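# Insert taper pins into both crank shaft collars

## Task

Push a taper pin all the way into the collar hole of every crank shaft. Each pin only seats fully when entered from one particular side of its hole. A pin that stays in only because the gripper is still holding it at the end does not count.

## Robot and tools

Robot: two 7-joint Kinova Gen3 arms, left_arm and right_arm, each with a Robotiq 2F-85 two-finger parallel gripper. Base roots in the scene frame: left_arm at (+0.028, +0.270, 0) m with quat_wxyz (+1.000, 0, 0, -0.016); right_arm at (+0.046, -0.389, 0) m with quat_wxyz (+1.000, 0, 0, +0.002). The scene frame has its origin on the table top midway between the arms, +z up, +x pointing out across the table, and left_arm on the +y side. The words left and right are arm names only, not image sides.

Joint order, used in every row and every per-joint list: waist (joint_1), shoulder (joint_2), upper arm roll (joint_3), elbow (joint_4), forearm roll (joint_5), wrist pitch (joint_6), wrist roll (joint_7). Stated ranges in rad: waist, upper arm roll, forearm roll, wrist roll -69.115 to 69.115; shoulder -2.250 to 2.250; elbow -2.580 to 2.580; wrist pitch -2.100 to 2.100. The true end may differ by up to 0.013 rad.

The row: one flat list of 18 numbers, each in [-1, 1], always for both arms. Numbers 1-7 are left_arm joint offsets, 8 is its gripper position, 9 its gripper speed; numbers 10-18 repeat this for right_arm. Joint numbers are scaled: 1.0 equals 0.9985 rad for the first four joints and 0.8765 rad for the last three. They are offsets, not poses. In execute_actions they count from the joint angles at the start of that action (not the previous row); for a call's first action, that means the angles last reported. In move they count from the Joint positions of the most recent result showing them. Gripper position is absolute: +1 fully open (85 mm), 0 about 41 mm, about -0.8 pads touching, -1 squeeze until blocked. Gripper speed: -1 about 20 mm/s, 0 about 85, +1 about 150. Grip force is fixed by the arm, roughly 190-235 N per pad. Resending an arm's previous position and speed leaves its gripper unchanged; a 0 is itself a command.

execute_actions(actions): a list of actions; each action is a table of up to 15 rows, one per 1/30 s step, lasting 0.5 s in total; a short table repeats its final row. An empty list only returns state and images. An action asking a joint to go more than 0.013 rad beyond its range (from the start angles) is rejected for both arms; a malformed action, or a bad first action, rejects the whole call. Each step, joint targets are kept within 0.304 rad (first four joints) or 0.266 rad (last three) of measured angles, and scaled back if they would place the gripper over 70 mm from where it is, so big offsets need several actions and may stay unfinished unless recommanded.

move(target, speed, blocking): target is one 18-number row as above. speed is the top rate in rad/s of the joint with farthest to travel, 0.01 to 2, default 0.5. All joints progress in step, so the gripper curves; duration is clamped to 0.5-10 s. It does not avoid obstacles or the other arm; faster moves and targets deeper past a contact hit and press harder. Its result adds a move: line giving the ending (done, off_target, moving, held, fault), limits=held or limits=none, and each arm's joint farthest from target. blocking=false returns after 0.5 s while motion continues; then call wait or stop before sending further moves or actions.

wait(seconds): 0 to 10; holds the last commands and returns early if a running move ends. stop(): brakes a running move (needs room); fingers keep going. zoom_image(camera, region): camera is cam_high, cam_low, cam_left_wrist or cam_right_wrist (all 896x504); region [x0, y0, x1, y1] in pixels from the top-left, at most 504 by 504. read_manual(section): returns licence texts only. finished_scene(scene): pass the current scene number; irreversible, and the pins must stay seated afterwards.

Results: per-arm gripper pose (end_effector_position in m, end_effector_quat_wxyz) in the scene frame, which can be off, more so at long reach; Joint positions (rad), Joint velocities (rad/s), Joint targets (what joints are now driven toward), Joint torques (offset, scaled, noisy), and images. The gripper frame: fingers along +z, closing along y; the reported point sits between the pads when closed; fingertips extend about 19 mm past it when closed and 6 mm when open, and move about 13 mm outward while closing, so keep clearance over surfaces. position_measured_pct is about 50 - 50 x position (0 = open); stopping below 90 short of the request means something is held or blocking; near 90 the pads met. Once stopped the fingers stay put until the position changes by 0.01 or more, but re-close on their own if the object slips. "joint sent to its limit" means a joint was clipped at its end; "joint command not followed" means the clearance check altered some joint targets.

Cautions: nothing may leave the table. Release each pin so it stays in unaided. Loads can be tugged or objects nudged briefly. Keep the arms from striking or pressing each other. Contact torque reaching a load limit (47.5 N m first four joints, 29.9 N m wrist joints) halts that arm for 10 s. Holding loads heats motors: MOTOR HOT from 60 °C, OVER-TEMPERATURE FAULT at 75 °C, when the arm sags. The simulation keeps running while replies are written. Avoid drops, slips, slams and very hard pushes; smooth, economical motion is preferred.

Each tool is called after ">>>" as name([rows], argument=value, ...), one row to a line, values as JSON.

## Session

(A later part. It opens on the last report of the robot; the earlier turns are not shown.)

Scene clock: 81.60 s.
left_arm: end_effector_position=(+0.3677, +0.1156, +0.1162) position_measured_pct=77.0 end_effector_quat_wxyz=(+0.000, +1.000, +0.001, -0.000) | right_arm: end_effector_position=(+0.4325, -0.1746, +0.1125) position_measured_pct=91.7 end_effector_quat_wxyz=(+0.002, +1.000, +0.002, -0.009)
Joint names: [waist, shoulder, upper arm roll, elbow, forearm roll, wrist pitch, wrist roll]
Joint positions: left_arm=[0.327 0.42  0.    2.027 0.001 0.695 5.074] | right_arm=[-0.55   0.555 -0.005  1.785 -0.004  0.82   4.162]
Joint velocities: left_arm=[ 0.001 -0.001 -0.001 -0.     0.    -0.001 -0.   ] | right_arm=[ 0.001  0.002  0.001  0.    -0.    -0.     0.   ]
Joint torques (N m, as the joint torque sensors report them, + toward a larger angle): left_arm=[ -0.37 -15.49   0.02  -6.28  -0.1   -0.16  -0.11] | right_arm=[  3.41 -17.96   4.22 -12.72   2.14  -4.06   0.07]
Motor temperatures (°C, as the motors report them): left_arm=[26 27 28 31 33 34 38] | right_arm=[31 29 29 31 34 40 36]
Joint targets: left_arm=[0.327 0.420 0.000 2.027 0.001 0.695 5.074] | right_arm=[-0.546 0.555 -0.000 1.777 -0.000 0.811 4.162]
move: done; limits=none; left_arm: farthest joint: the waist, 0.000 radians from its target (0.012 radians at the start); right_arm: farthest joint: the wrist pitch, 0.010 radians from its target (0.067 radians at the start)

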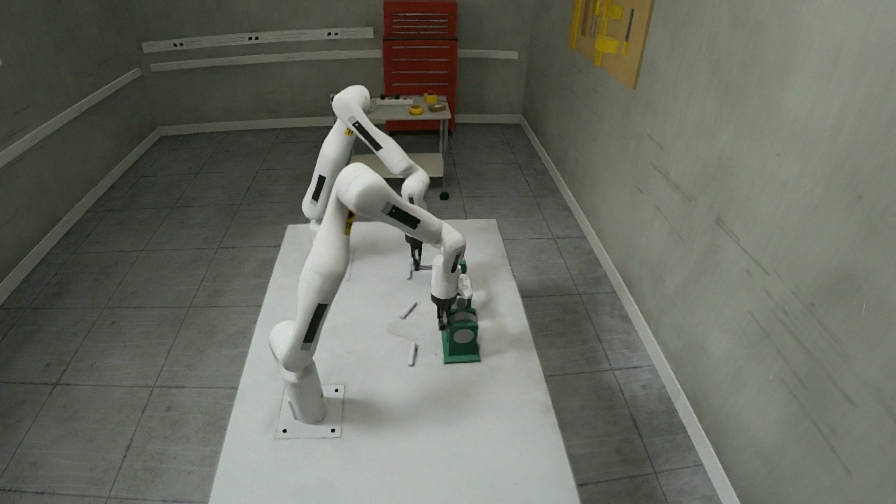

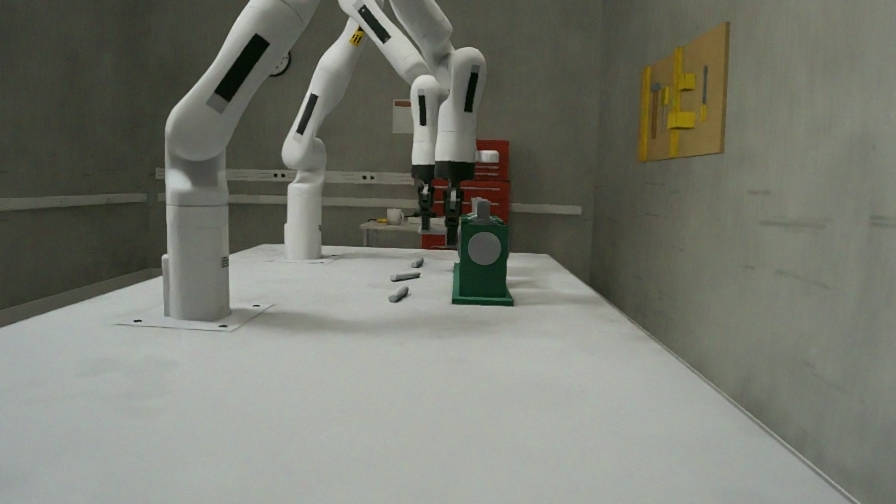

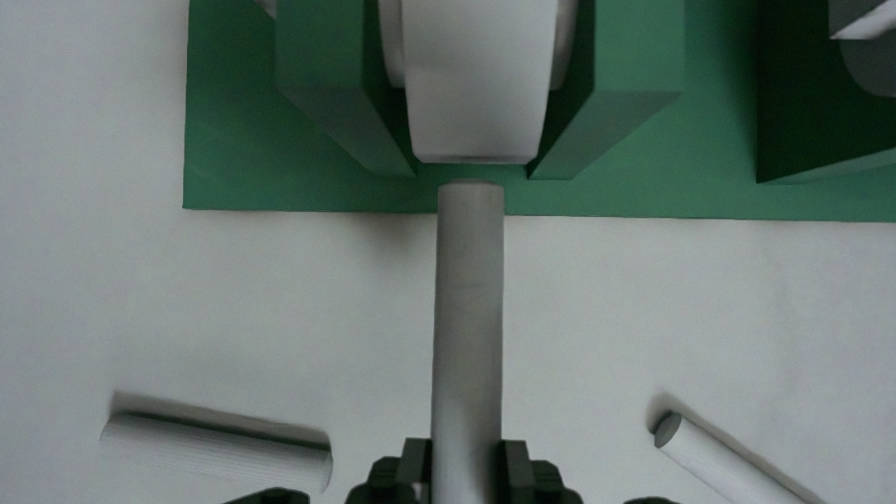

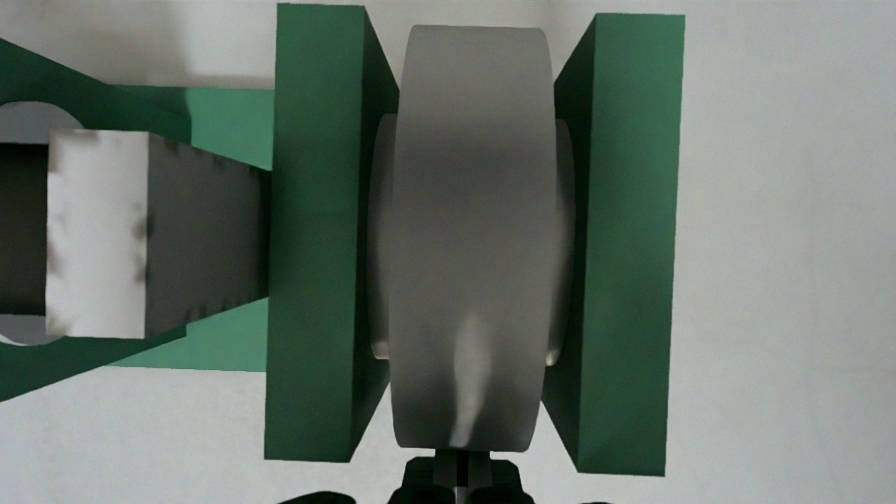

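>>> move(target=[0,0,0,0,0,0,0,-1,0,-0.093,-0.112,0.005,0.195,0.004,-0.115,-0.11,-1,1], speed=0.4)

>>> zoom_image(camera="cam_low", region=[400,190,520,270])

Scene clock: 83.17 s.
left_arm: end_effector_position=(+0.3677, +0.1156, +0.1162) position_measured_pct=77.0 end_effector_quat_wxyz=(+0.000, +1.000, +0.001, -0.000) | right_arm: end_effector_position=(+0.3693, -0.1752, +0.1170) position_measured_pct=91.7 end_effector_quat_wxyz=(-0.000, +1.000, -0.000, -0.001)
Joint names: [waist, shoulder, upper arm roll, elbow, forearm roll, wrist pitch, wrist roll]
Joint positions: left_arm=[0.327 0.42  0.    2.027 0.001 0.695 5.074] | right_arm=[-0.643  0.443 -0.     1.98  -0.001  0.719  4.066]
Joint velocities: left_arm=[-0.     0.     0.002 -0.    -0.    -0.001  0.   ] | right_arm=[-0.002 -0.003  0.001  0.    -0.    -0.    -0.   ]
Joint torques (N m, as the joint torque sensors report them, + toward a larger angle): left_arm=[  0.03 -15.07  -0.15  -6.87   0.07  -0.22  -0.24] | right_arm=[ -0.17 -15.55   0.38  -5.65   0.07  -0.15   0.19]
Motor temperatures (°C, as the motors report them): left_arm=[26 27 28 31 33 34 38] | right_arm=[31 29 29 31 34 40 36]
Joint targets: left_arm=[0.327 0.420 0.000 2.027 0.001 0.695 5.074] | right_arm=[-0.643 0.443 -0.000 1.980 -0.001 0.719 4.066]
move: done; limits=none; left_arm: farthest joint: the waist, 0.000 radians from its target (0.000 radians at the start); right_arm: farthest joint: the waist, 0.000 radians from its target (0.092 radians at the start)

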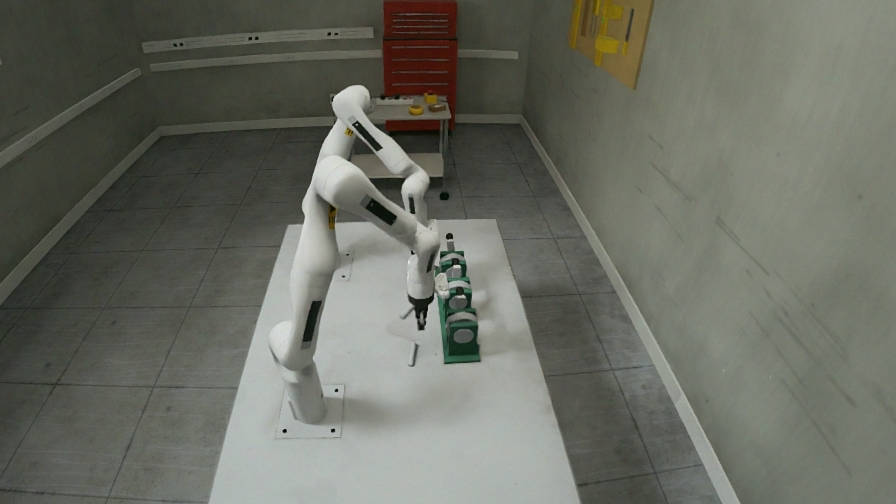

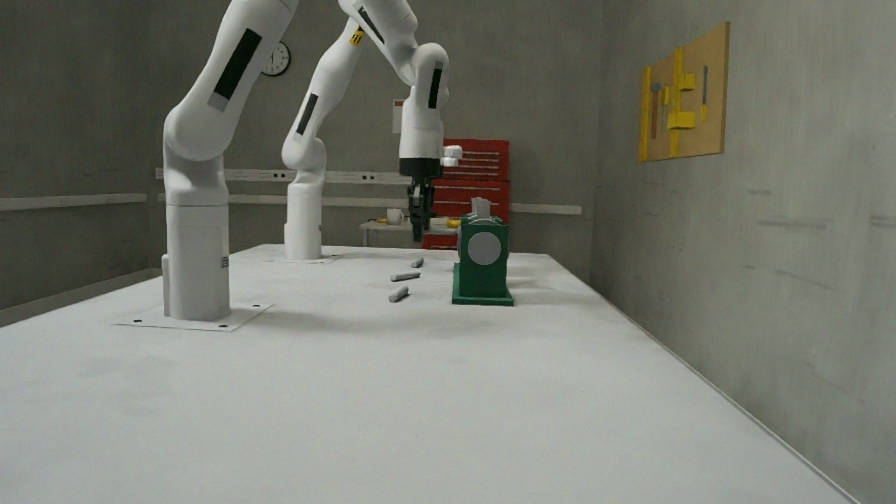

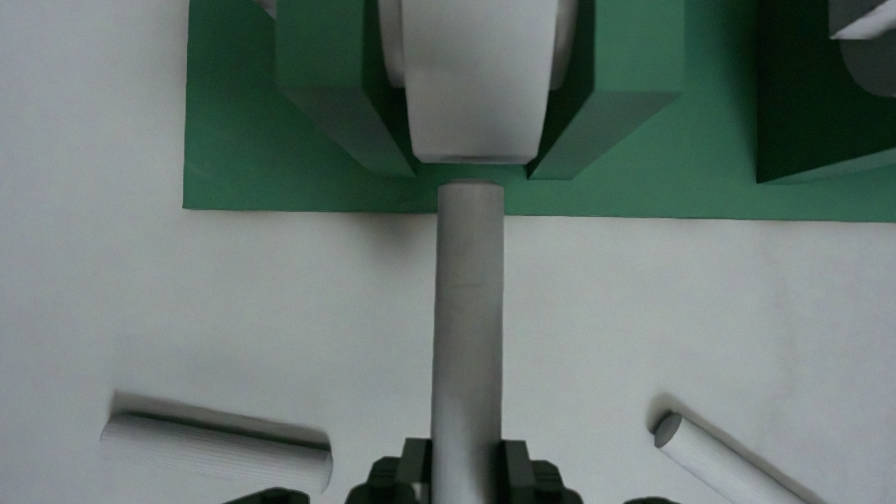

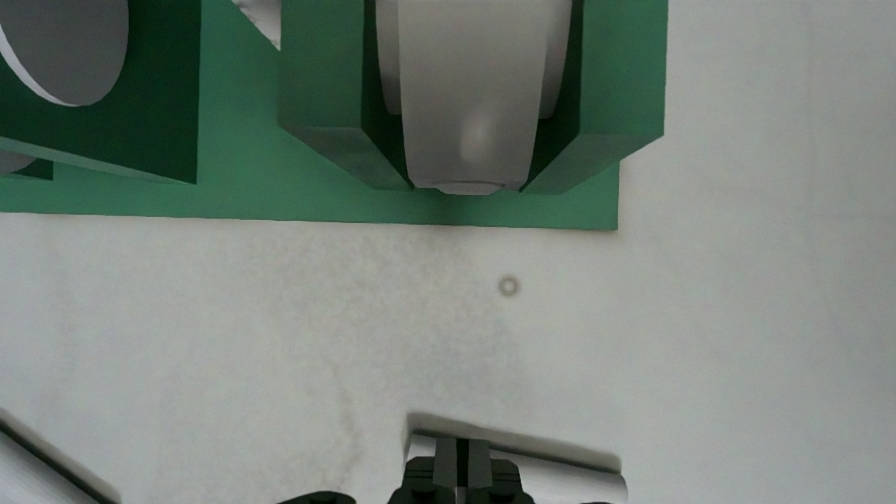

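Region (400, 190, 520, 270) of cam_low's 896x504 image, scaled by 4.200, with more detail than that image has.

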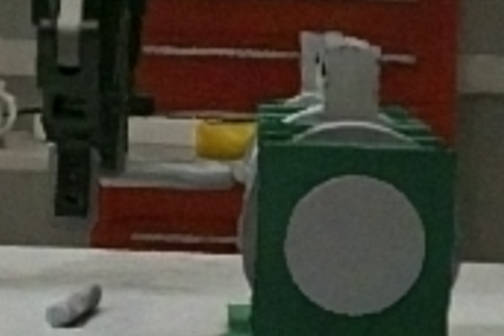

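>>> zoom_image(camera="cam_left_wrist", region=[390,110,560,220])

>>> zoom_image(camera="cam_high", region=[400,220,500,320])

Region (390, 110, 560, 220) of cam_left_wrist's 896x504 image, scaled by 2.965; it fills the top 326 rows of this view, and the rest is white.

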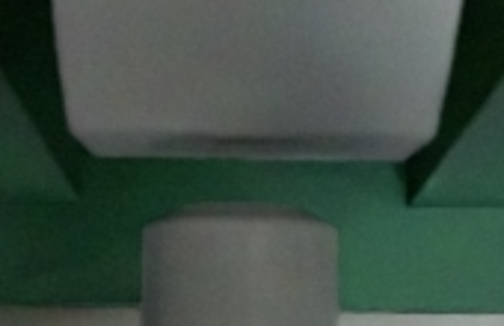

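Region (400, 220, 500, 320) of cam_high's 896x504 image, scaled by 5.040, with more detail than that image has.

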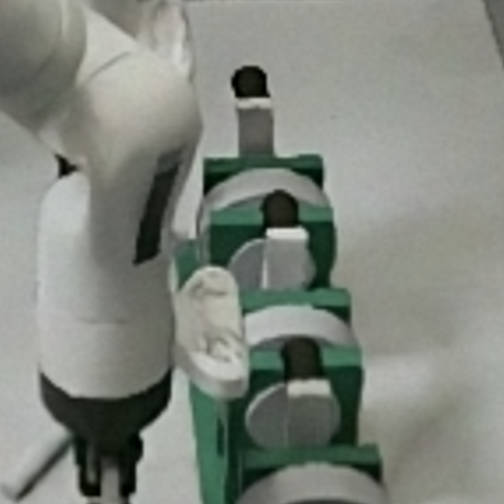

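>>> move(target=[-0.013,0.0242,0,-0.051,-0.001,0.030,-0.018,-1,0,-0.052,0.0735,0,0.104,0,-0.2025,-1,-0.2,0], speed=0.9)

Scene clock: 86.10 s.
left_arm: end_effector_position=(+0.3769, +0.1152, +0.1147) position_measured_pct=77.0 end_effector_quat_wxyz=(-0.002, +1.000, -0.002, -0.009) | right_arm: end_effector_position=(+0.3445, -0.1700, +0.0700) position_measured_pct=59.9 end_effector_quat_wxyz=(+0.000, +0.916, -0.401, -0.000)
Joint names: [waist, shoulder, upper arm roll, elbow, forearm roll, wrist pitch, wrist roll]
Joint positions: left_arm=[0.316 0.447 0.003 1.985 0.002 0.728 5.058] | right_arm=[-0.695  0.517 -0.     2.084 -0.001  0.542  3.189]
Joint velocities: left_arm=[ 0.     0.    -0.002 -0.     0.     0.    -0.   ] | right_arm=[-0.001  0.001 -0.     0.001  0.    -0.001 -0.   ]
Joint torques (N m, as the joint torque sensors report them, + toward a larger angle): left_arm=[ -1.62 -17.73  -1.6  -13.36  -0.95  -3.68  -0.2 ] | right_arm=[ -0.42 -15.33   0.56  -4.68   0.16   0.37  -0.11]
Motor temperatures (°C, as the motors report them): left_arm=[26 27 28 31 33 34 38] | right_arm=[31 29 29 31 34 40 36]
Joint targets: left_arm=[0.314 0.444 0.000 1.976 -0.000 0.721 5.058] | right_arm=[-0.695 0.517 -0.000 2.084 -0.001 0.542 3.189]
move: done; limits=none; left_arm: farthest joint: the elbow, 0.009 radians from its target (0.051 radians at the start); right_arm: farthest joint: the waist, 0.000 radians from its target (0.052 radians at the start)

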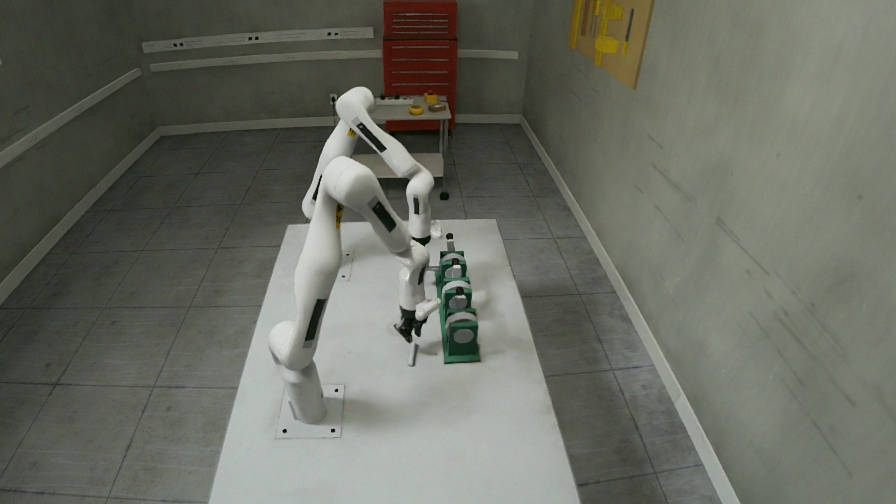

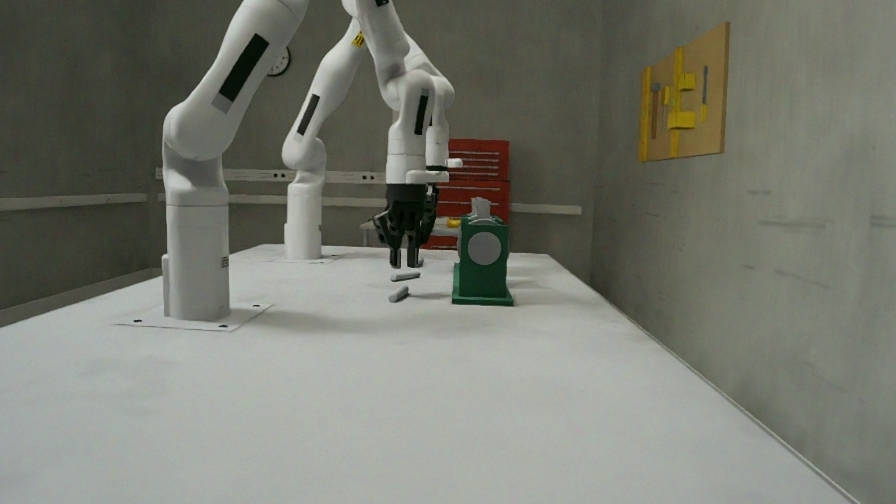

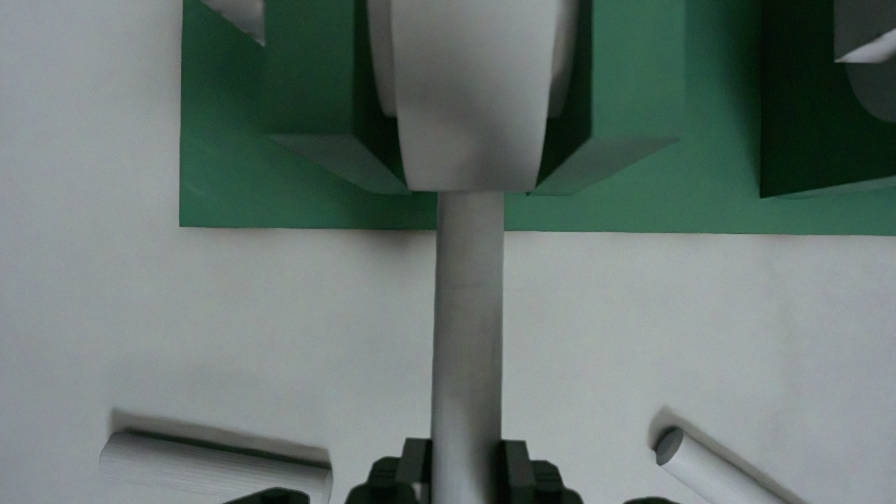

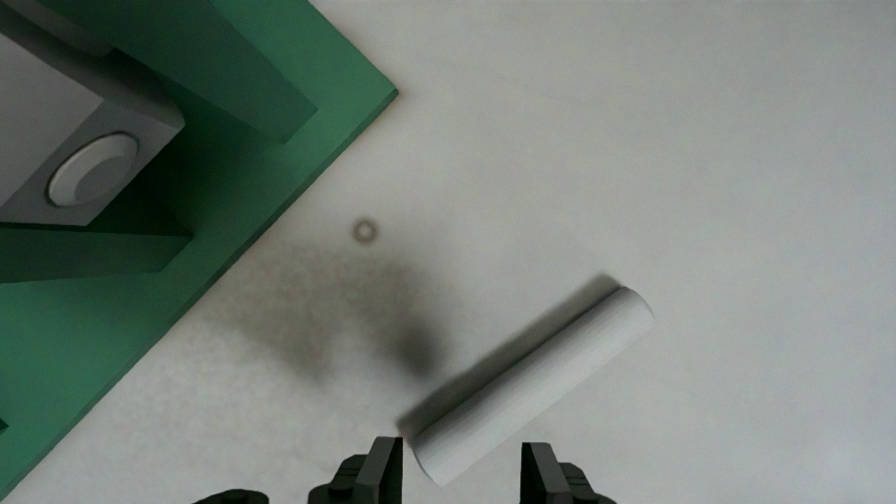

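>>> move(target=[0.016,-0.032,-0.003,0.05,-0.002,-0.042,0.018,-1,0,0,0,0,0,0,0,-1,-0.2,0], speed=1.2)

Scene clock: 88.27 s.
left_arm: end_effector_position=(+0.3650, +0.1149, +0.1166) position_measured_pct=77.0 end_effector_quat_wxyz=(-0.000, +1.000, -0.001, +0.000) | right_arm: end_effector_position=(+0.3445, -0.1700, +0.0700) position_measured_pct=59.9 end_effector_quat_wxyz=(-0.000, -0.659, +0.752, +0.000)
Joint names: [waist, shoulder, upper arm roll, elbow, forearm roll, wrist pitch, wrist roll]
Joint positions: left_arm=[ 0.332  0.415 -0.     2.035 -0.     0.692  5.074] | right_arm=[-0.695  0.517 -0.     2.084 -0.001  0.542  2.313]
Joint velocities: left_arm=[-0.    -0.001  0.    -0.     0.     0.001 -0.   ] | right_arm=[ 0.     0.    -0.     0.001 -0.     0.002  0.   ]
Joint torques (N m, as the joint torque sensors report them, + toward a larger angle): left_arm=[ -0.02 -15.22  -0.28  -6.56   0.06  -0.07  -0.52] | right_arm=[  0.   -15.12   0.66  -4.61  -0.04   0.19  -0.32]
Motor temperatures (°C, as the motors report them): left_arm=[26 27 28 31 33 34 38] | right_arm=[31 29 29 31 34 40 36]
Joint targets: left_arm=[0.332 0.415 -0.000 2.035 -0.000 0.692 5.074] | right_arm=[-0.695 0.517 -0.000 2.084 -0.001 0.542 2.313]
move: done; limits=none; left_arm: farthest joint: the waist, 0.000 radians from its target (0.016 radians at the start); right_arm: farthest joint: the waist, 0.000 radians from its target (0.000 radians at the start)

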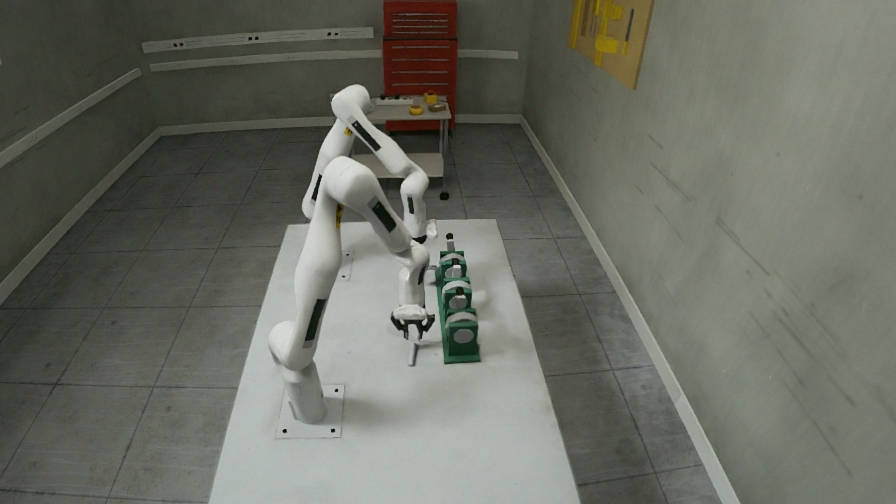

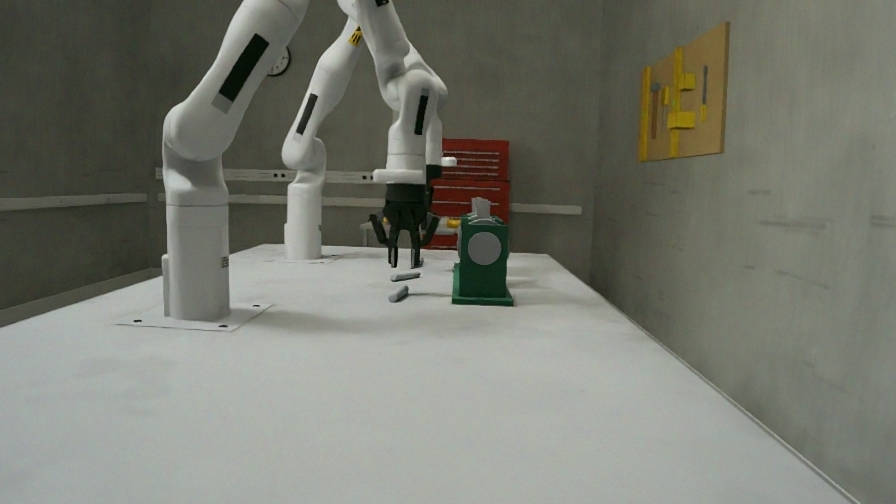

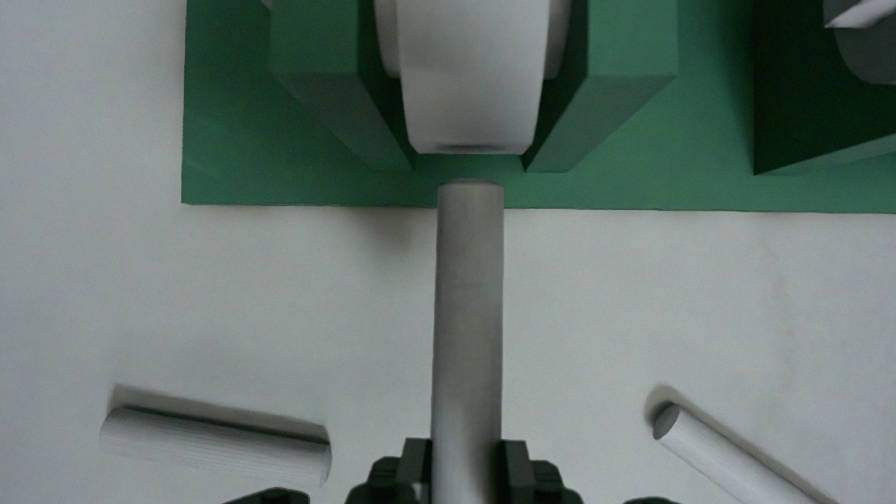

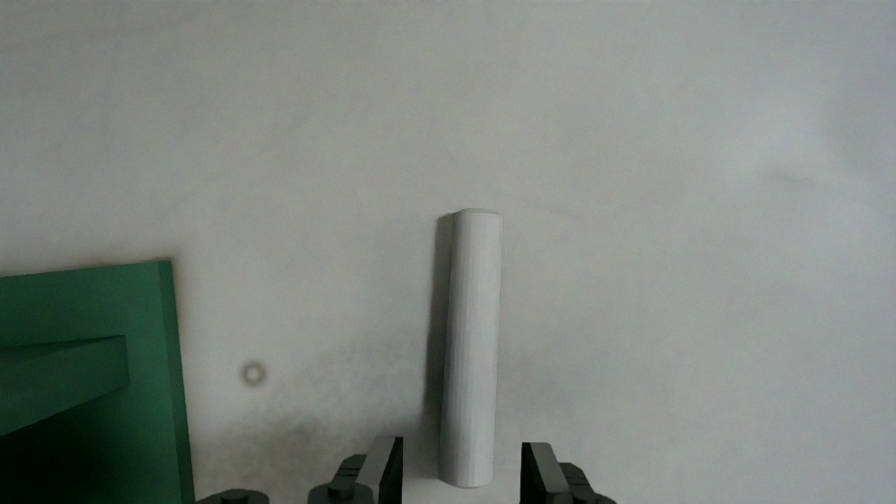

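>>> move(target=[0.005,-0.2076,0,-0.192,0,0.4546,-1,-1,0,-0.0027,0.111,0,0.033,0,-0.166,-0.02,-0.2,0], speed=1.1)

>>> move(target=[-0.078,0.3,0,-0.5015,0,0.2295,-1,-1,0,0,0,0,0,0,0,0,-1,0], speed=1.1)

Scene clock: 90.23 s.
left_arm: end_effector_position=(+0.3600, +0.1149, +0.2401) position_measured_pct=77.0 end_effector_quat_wxyz=(-0.000, +0.904, -0.428, +0.000) | right_arm: end_effector_position=(+0.3435, -0.1695, +0.0244) position_measured_pct=59.9 end_effector_quat_wxyz=(+0.001, -0.653, +0.757, +0.000)
Joint names: [waist, shoulder, upper arm roll, elbow, forearm roll, wrist pitch, wrist roll]
Joint positions: left_arm=[ 0.337  0.208 -0.     1.843 -0.     1.09   4.197] | right_arm=[-0.698  0.627 -0.     2.117 -0.001  0.396  2.295]
Joint velocities: left_arm=[ 0.    -0.003 -0.002 -0.     0.     0.001 -0.   ] | right_arm=[ 0.     0.001  0.001 -0.     0.    -0.001 -0.   ]
Joint torques (N m, as the joint torque sensors report them, + toward a larger angle): left_arm=[  0.07 -13.46  -0.26  -8.94  -0.09  -0.1   -0.14] | right_arm=[  0.17 -16.03   0.57  -3.33  -0.11   0.09  -0.08]
Motor temperatures (°C, as the motors report them): left_arm=[26 27 28 31 33 34 38] | right_arm=[31 29 29 31 34 40 36]
Joint targets: left_arm=[0.337 0.207 -0.000 1.843 -0.000 1.090 4.197] | right_arm=[-0.698 0.627 -0.000 2.117 -0.001 0.396 2.295]
move: done; limits=none; left_arm: farthest joint: the waist, 0.000 radians from its target (0.005 radians at the start); right_arm: farthest joint: the shoulder, 0.001 radians from its target (0.111 radians at the start)

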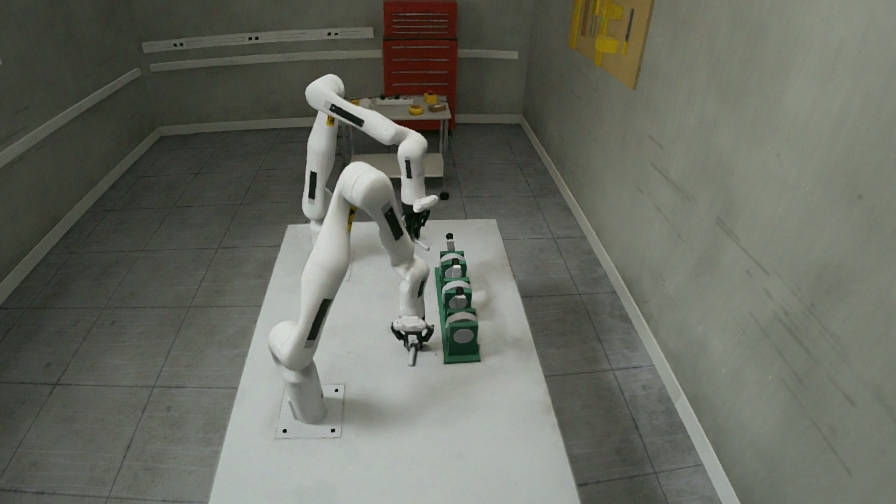

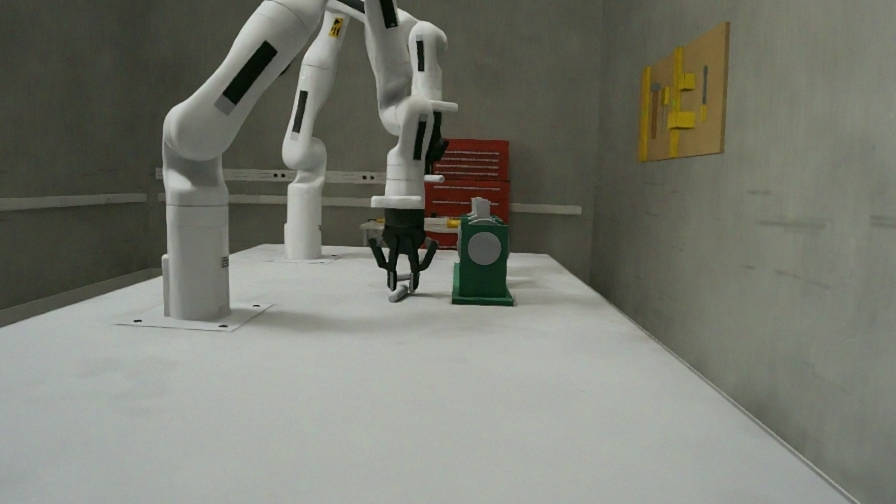

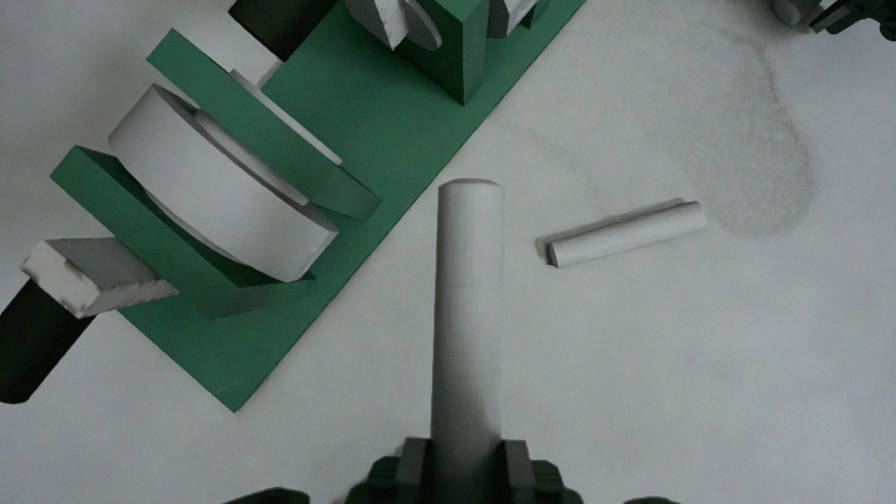

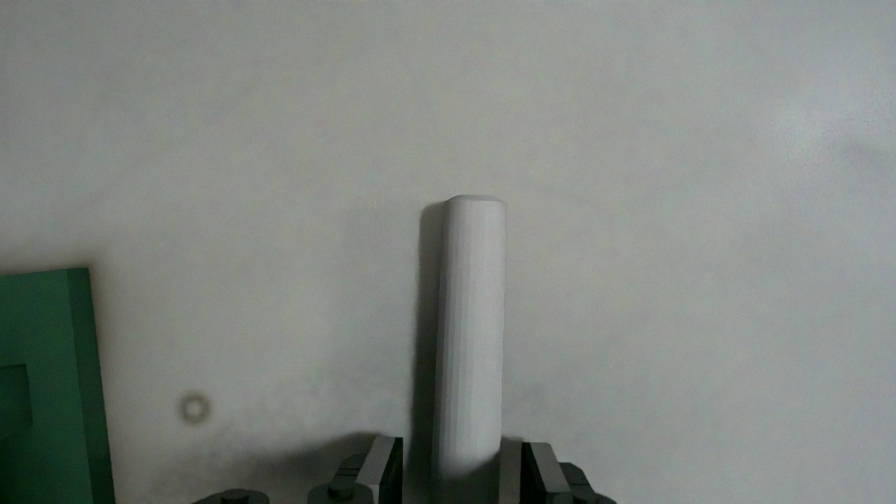

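Scene clock: 91.67 s.
left_arm: end_effector_position=(+0.5062, +0.1006, +0.2549) position_measured_pct=77.0 end_effector_quat_wxyz=(-0.000, +0.666, -0.746, +0.000) | right_arm: end_effector_position=(+0.3435, -0.1695, +0.0248) position_measured_pct=77.4 end_effector_quat_wxyz=(+0.001, -0.653, +0.757, +0.000)
Joint names: [waist, shoulder, upper arm roll, elbow, forearm roll, wrist pitch, wrist roll]
Joint positions: left_arm=[ 0.259  0.507 -0.     1.342 -0.     1.291  3.321] | right_arm=[-0.698  0.626 -0.     2.117 -0.001  0.397  2.295]
Joint velocities: left_arm=[-0.001  0.002  0.001 -0.    -0.    -0.    -0.   ] | right_arm=[-0.    -0.001  0.    -0.    -0.    -0.001  0.   ]
Joint torques (N m, as the joint torque sensors report them, + toward a larger angle): left_arm=[  0.15 -19.83   0.1   -9.32  -0.04  -0.31  -0.32] | right_arm=[  0.1  -14.81   0.56  -3.27   0.29  -0.3   -0.03]
Motor temperatures (°C, as the motors report them): left_arm=[26 27 28 31 33 34 38] | right_arm=[31 29 29 31 34 40 36]
Joint targets: left_arm=[0.259 0.507 -0.000 1.342 -0.000 1.291 3.321] | right_arm=[-0.698 0.627 -0.000 2.117 -0.001 0.396 2.295]
move: done; limits=none; left_arm: farthest joint: the waist, 0.000 radians from its target (0.078 radians at the start); right_arm: farthest joint: the shoulder, 0.001 radians from its target (0.000 radians at the start)

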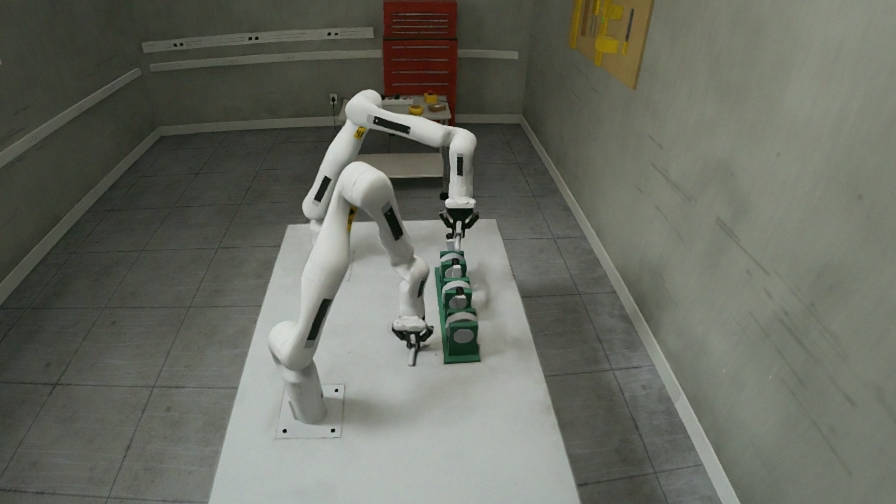

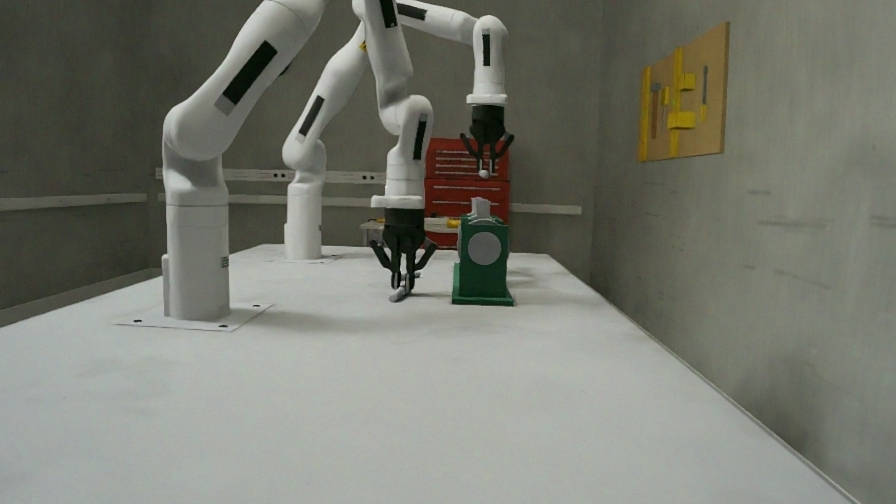

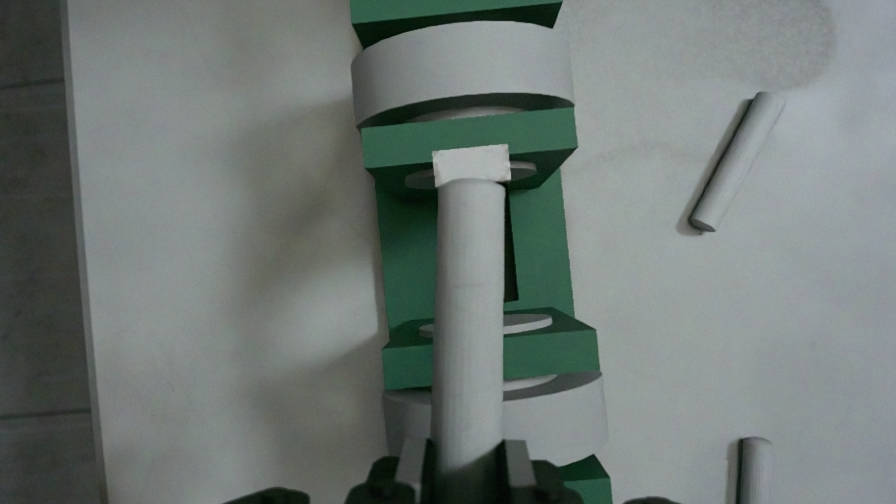

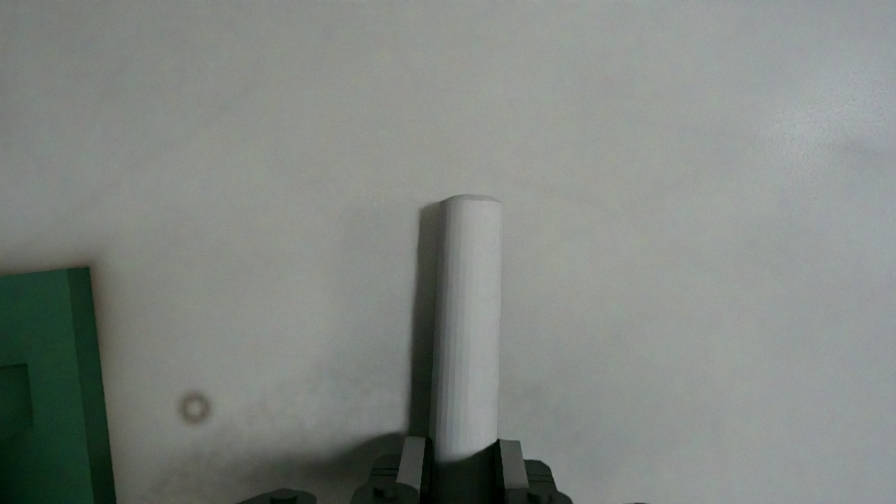

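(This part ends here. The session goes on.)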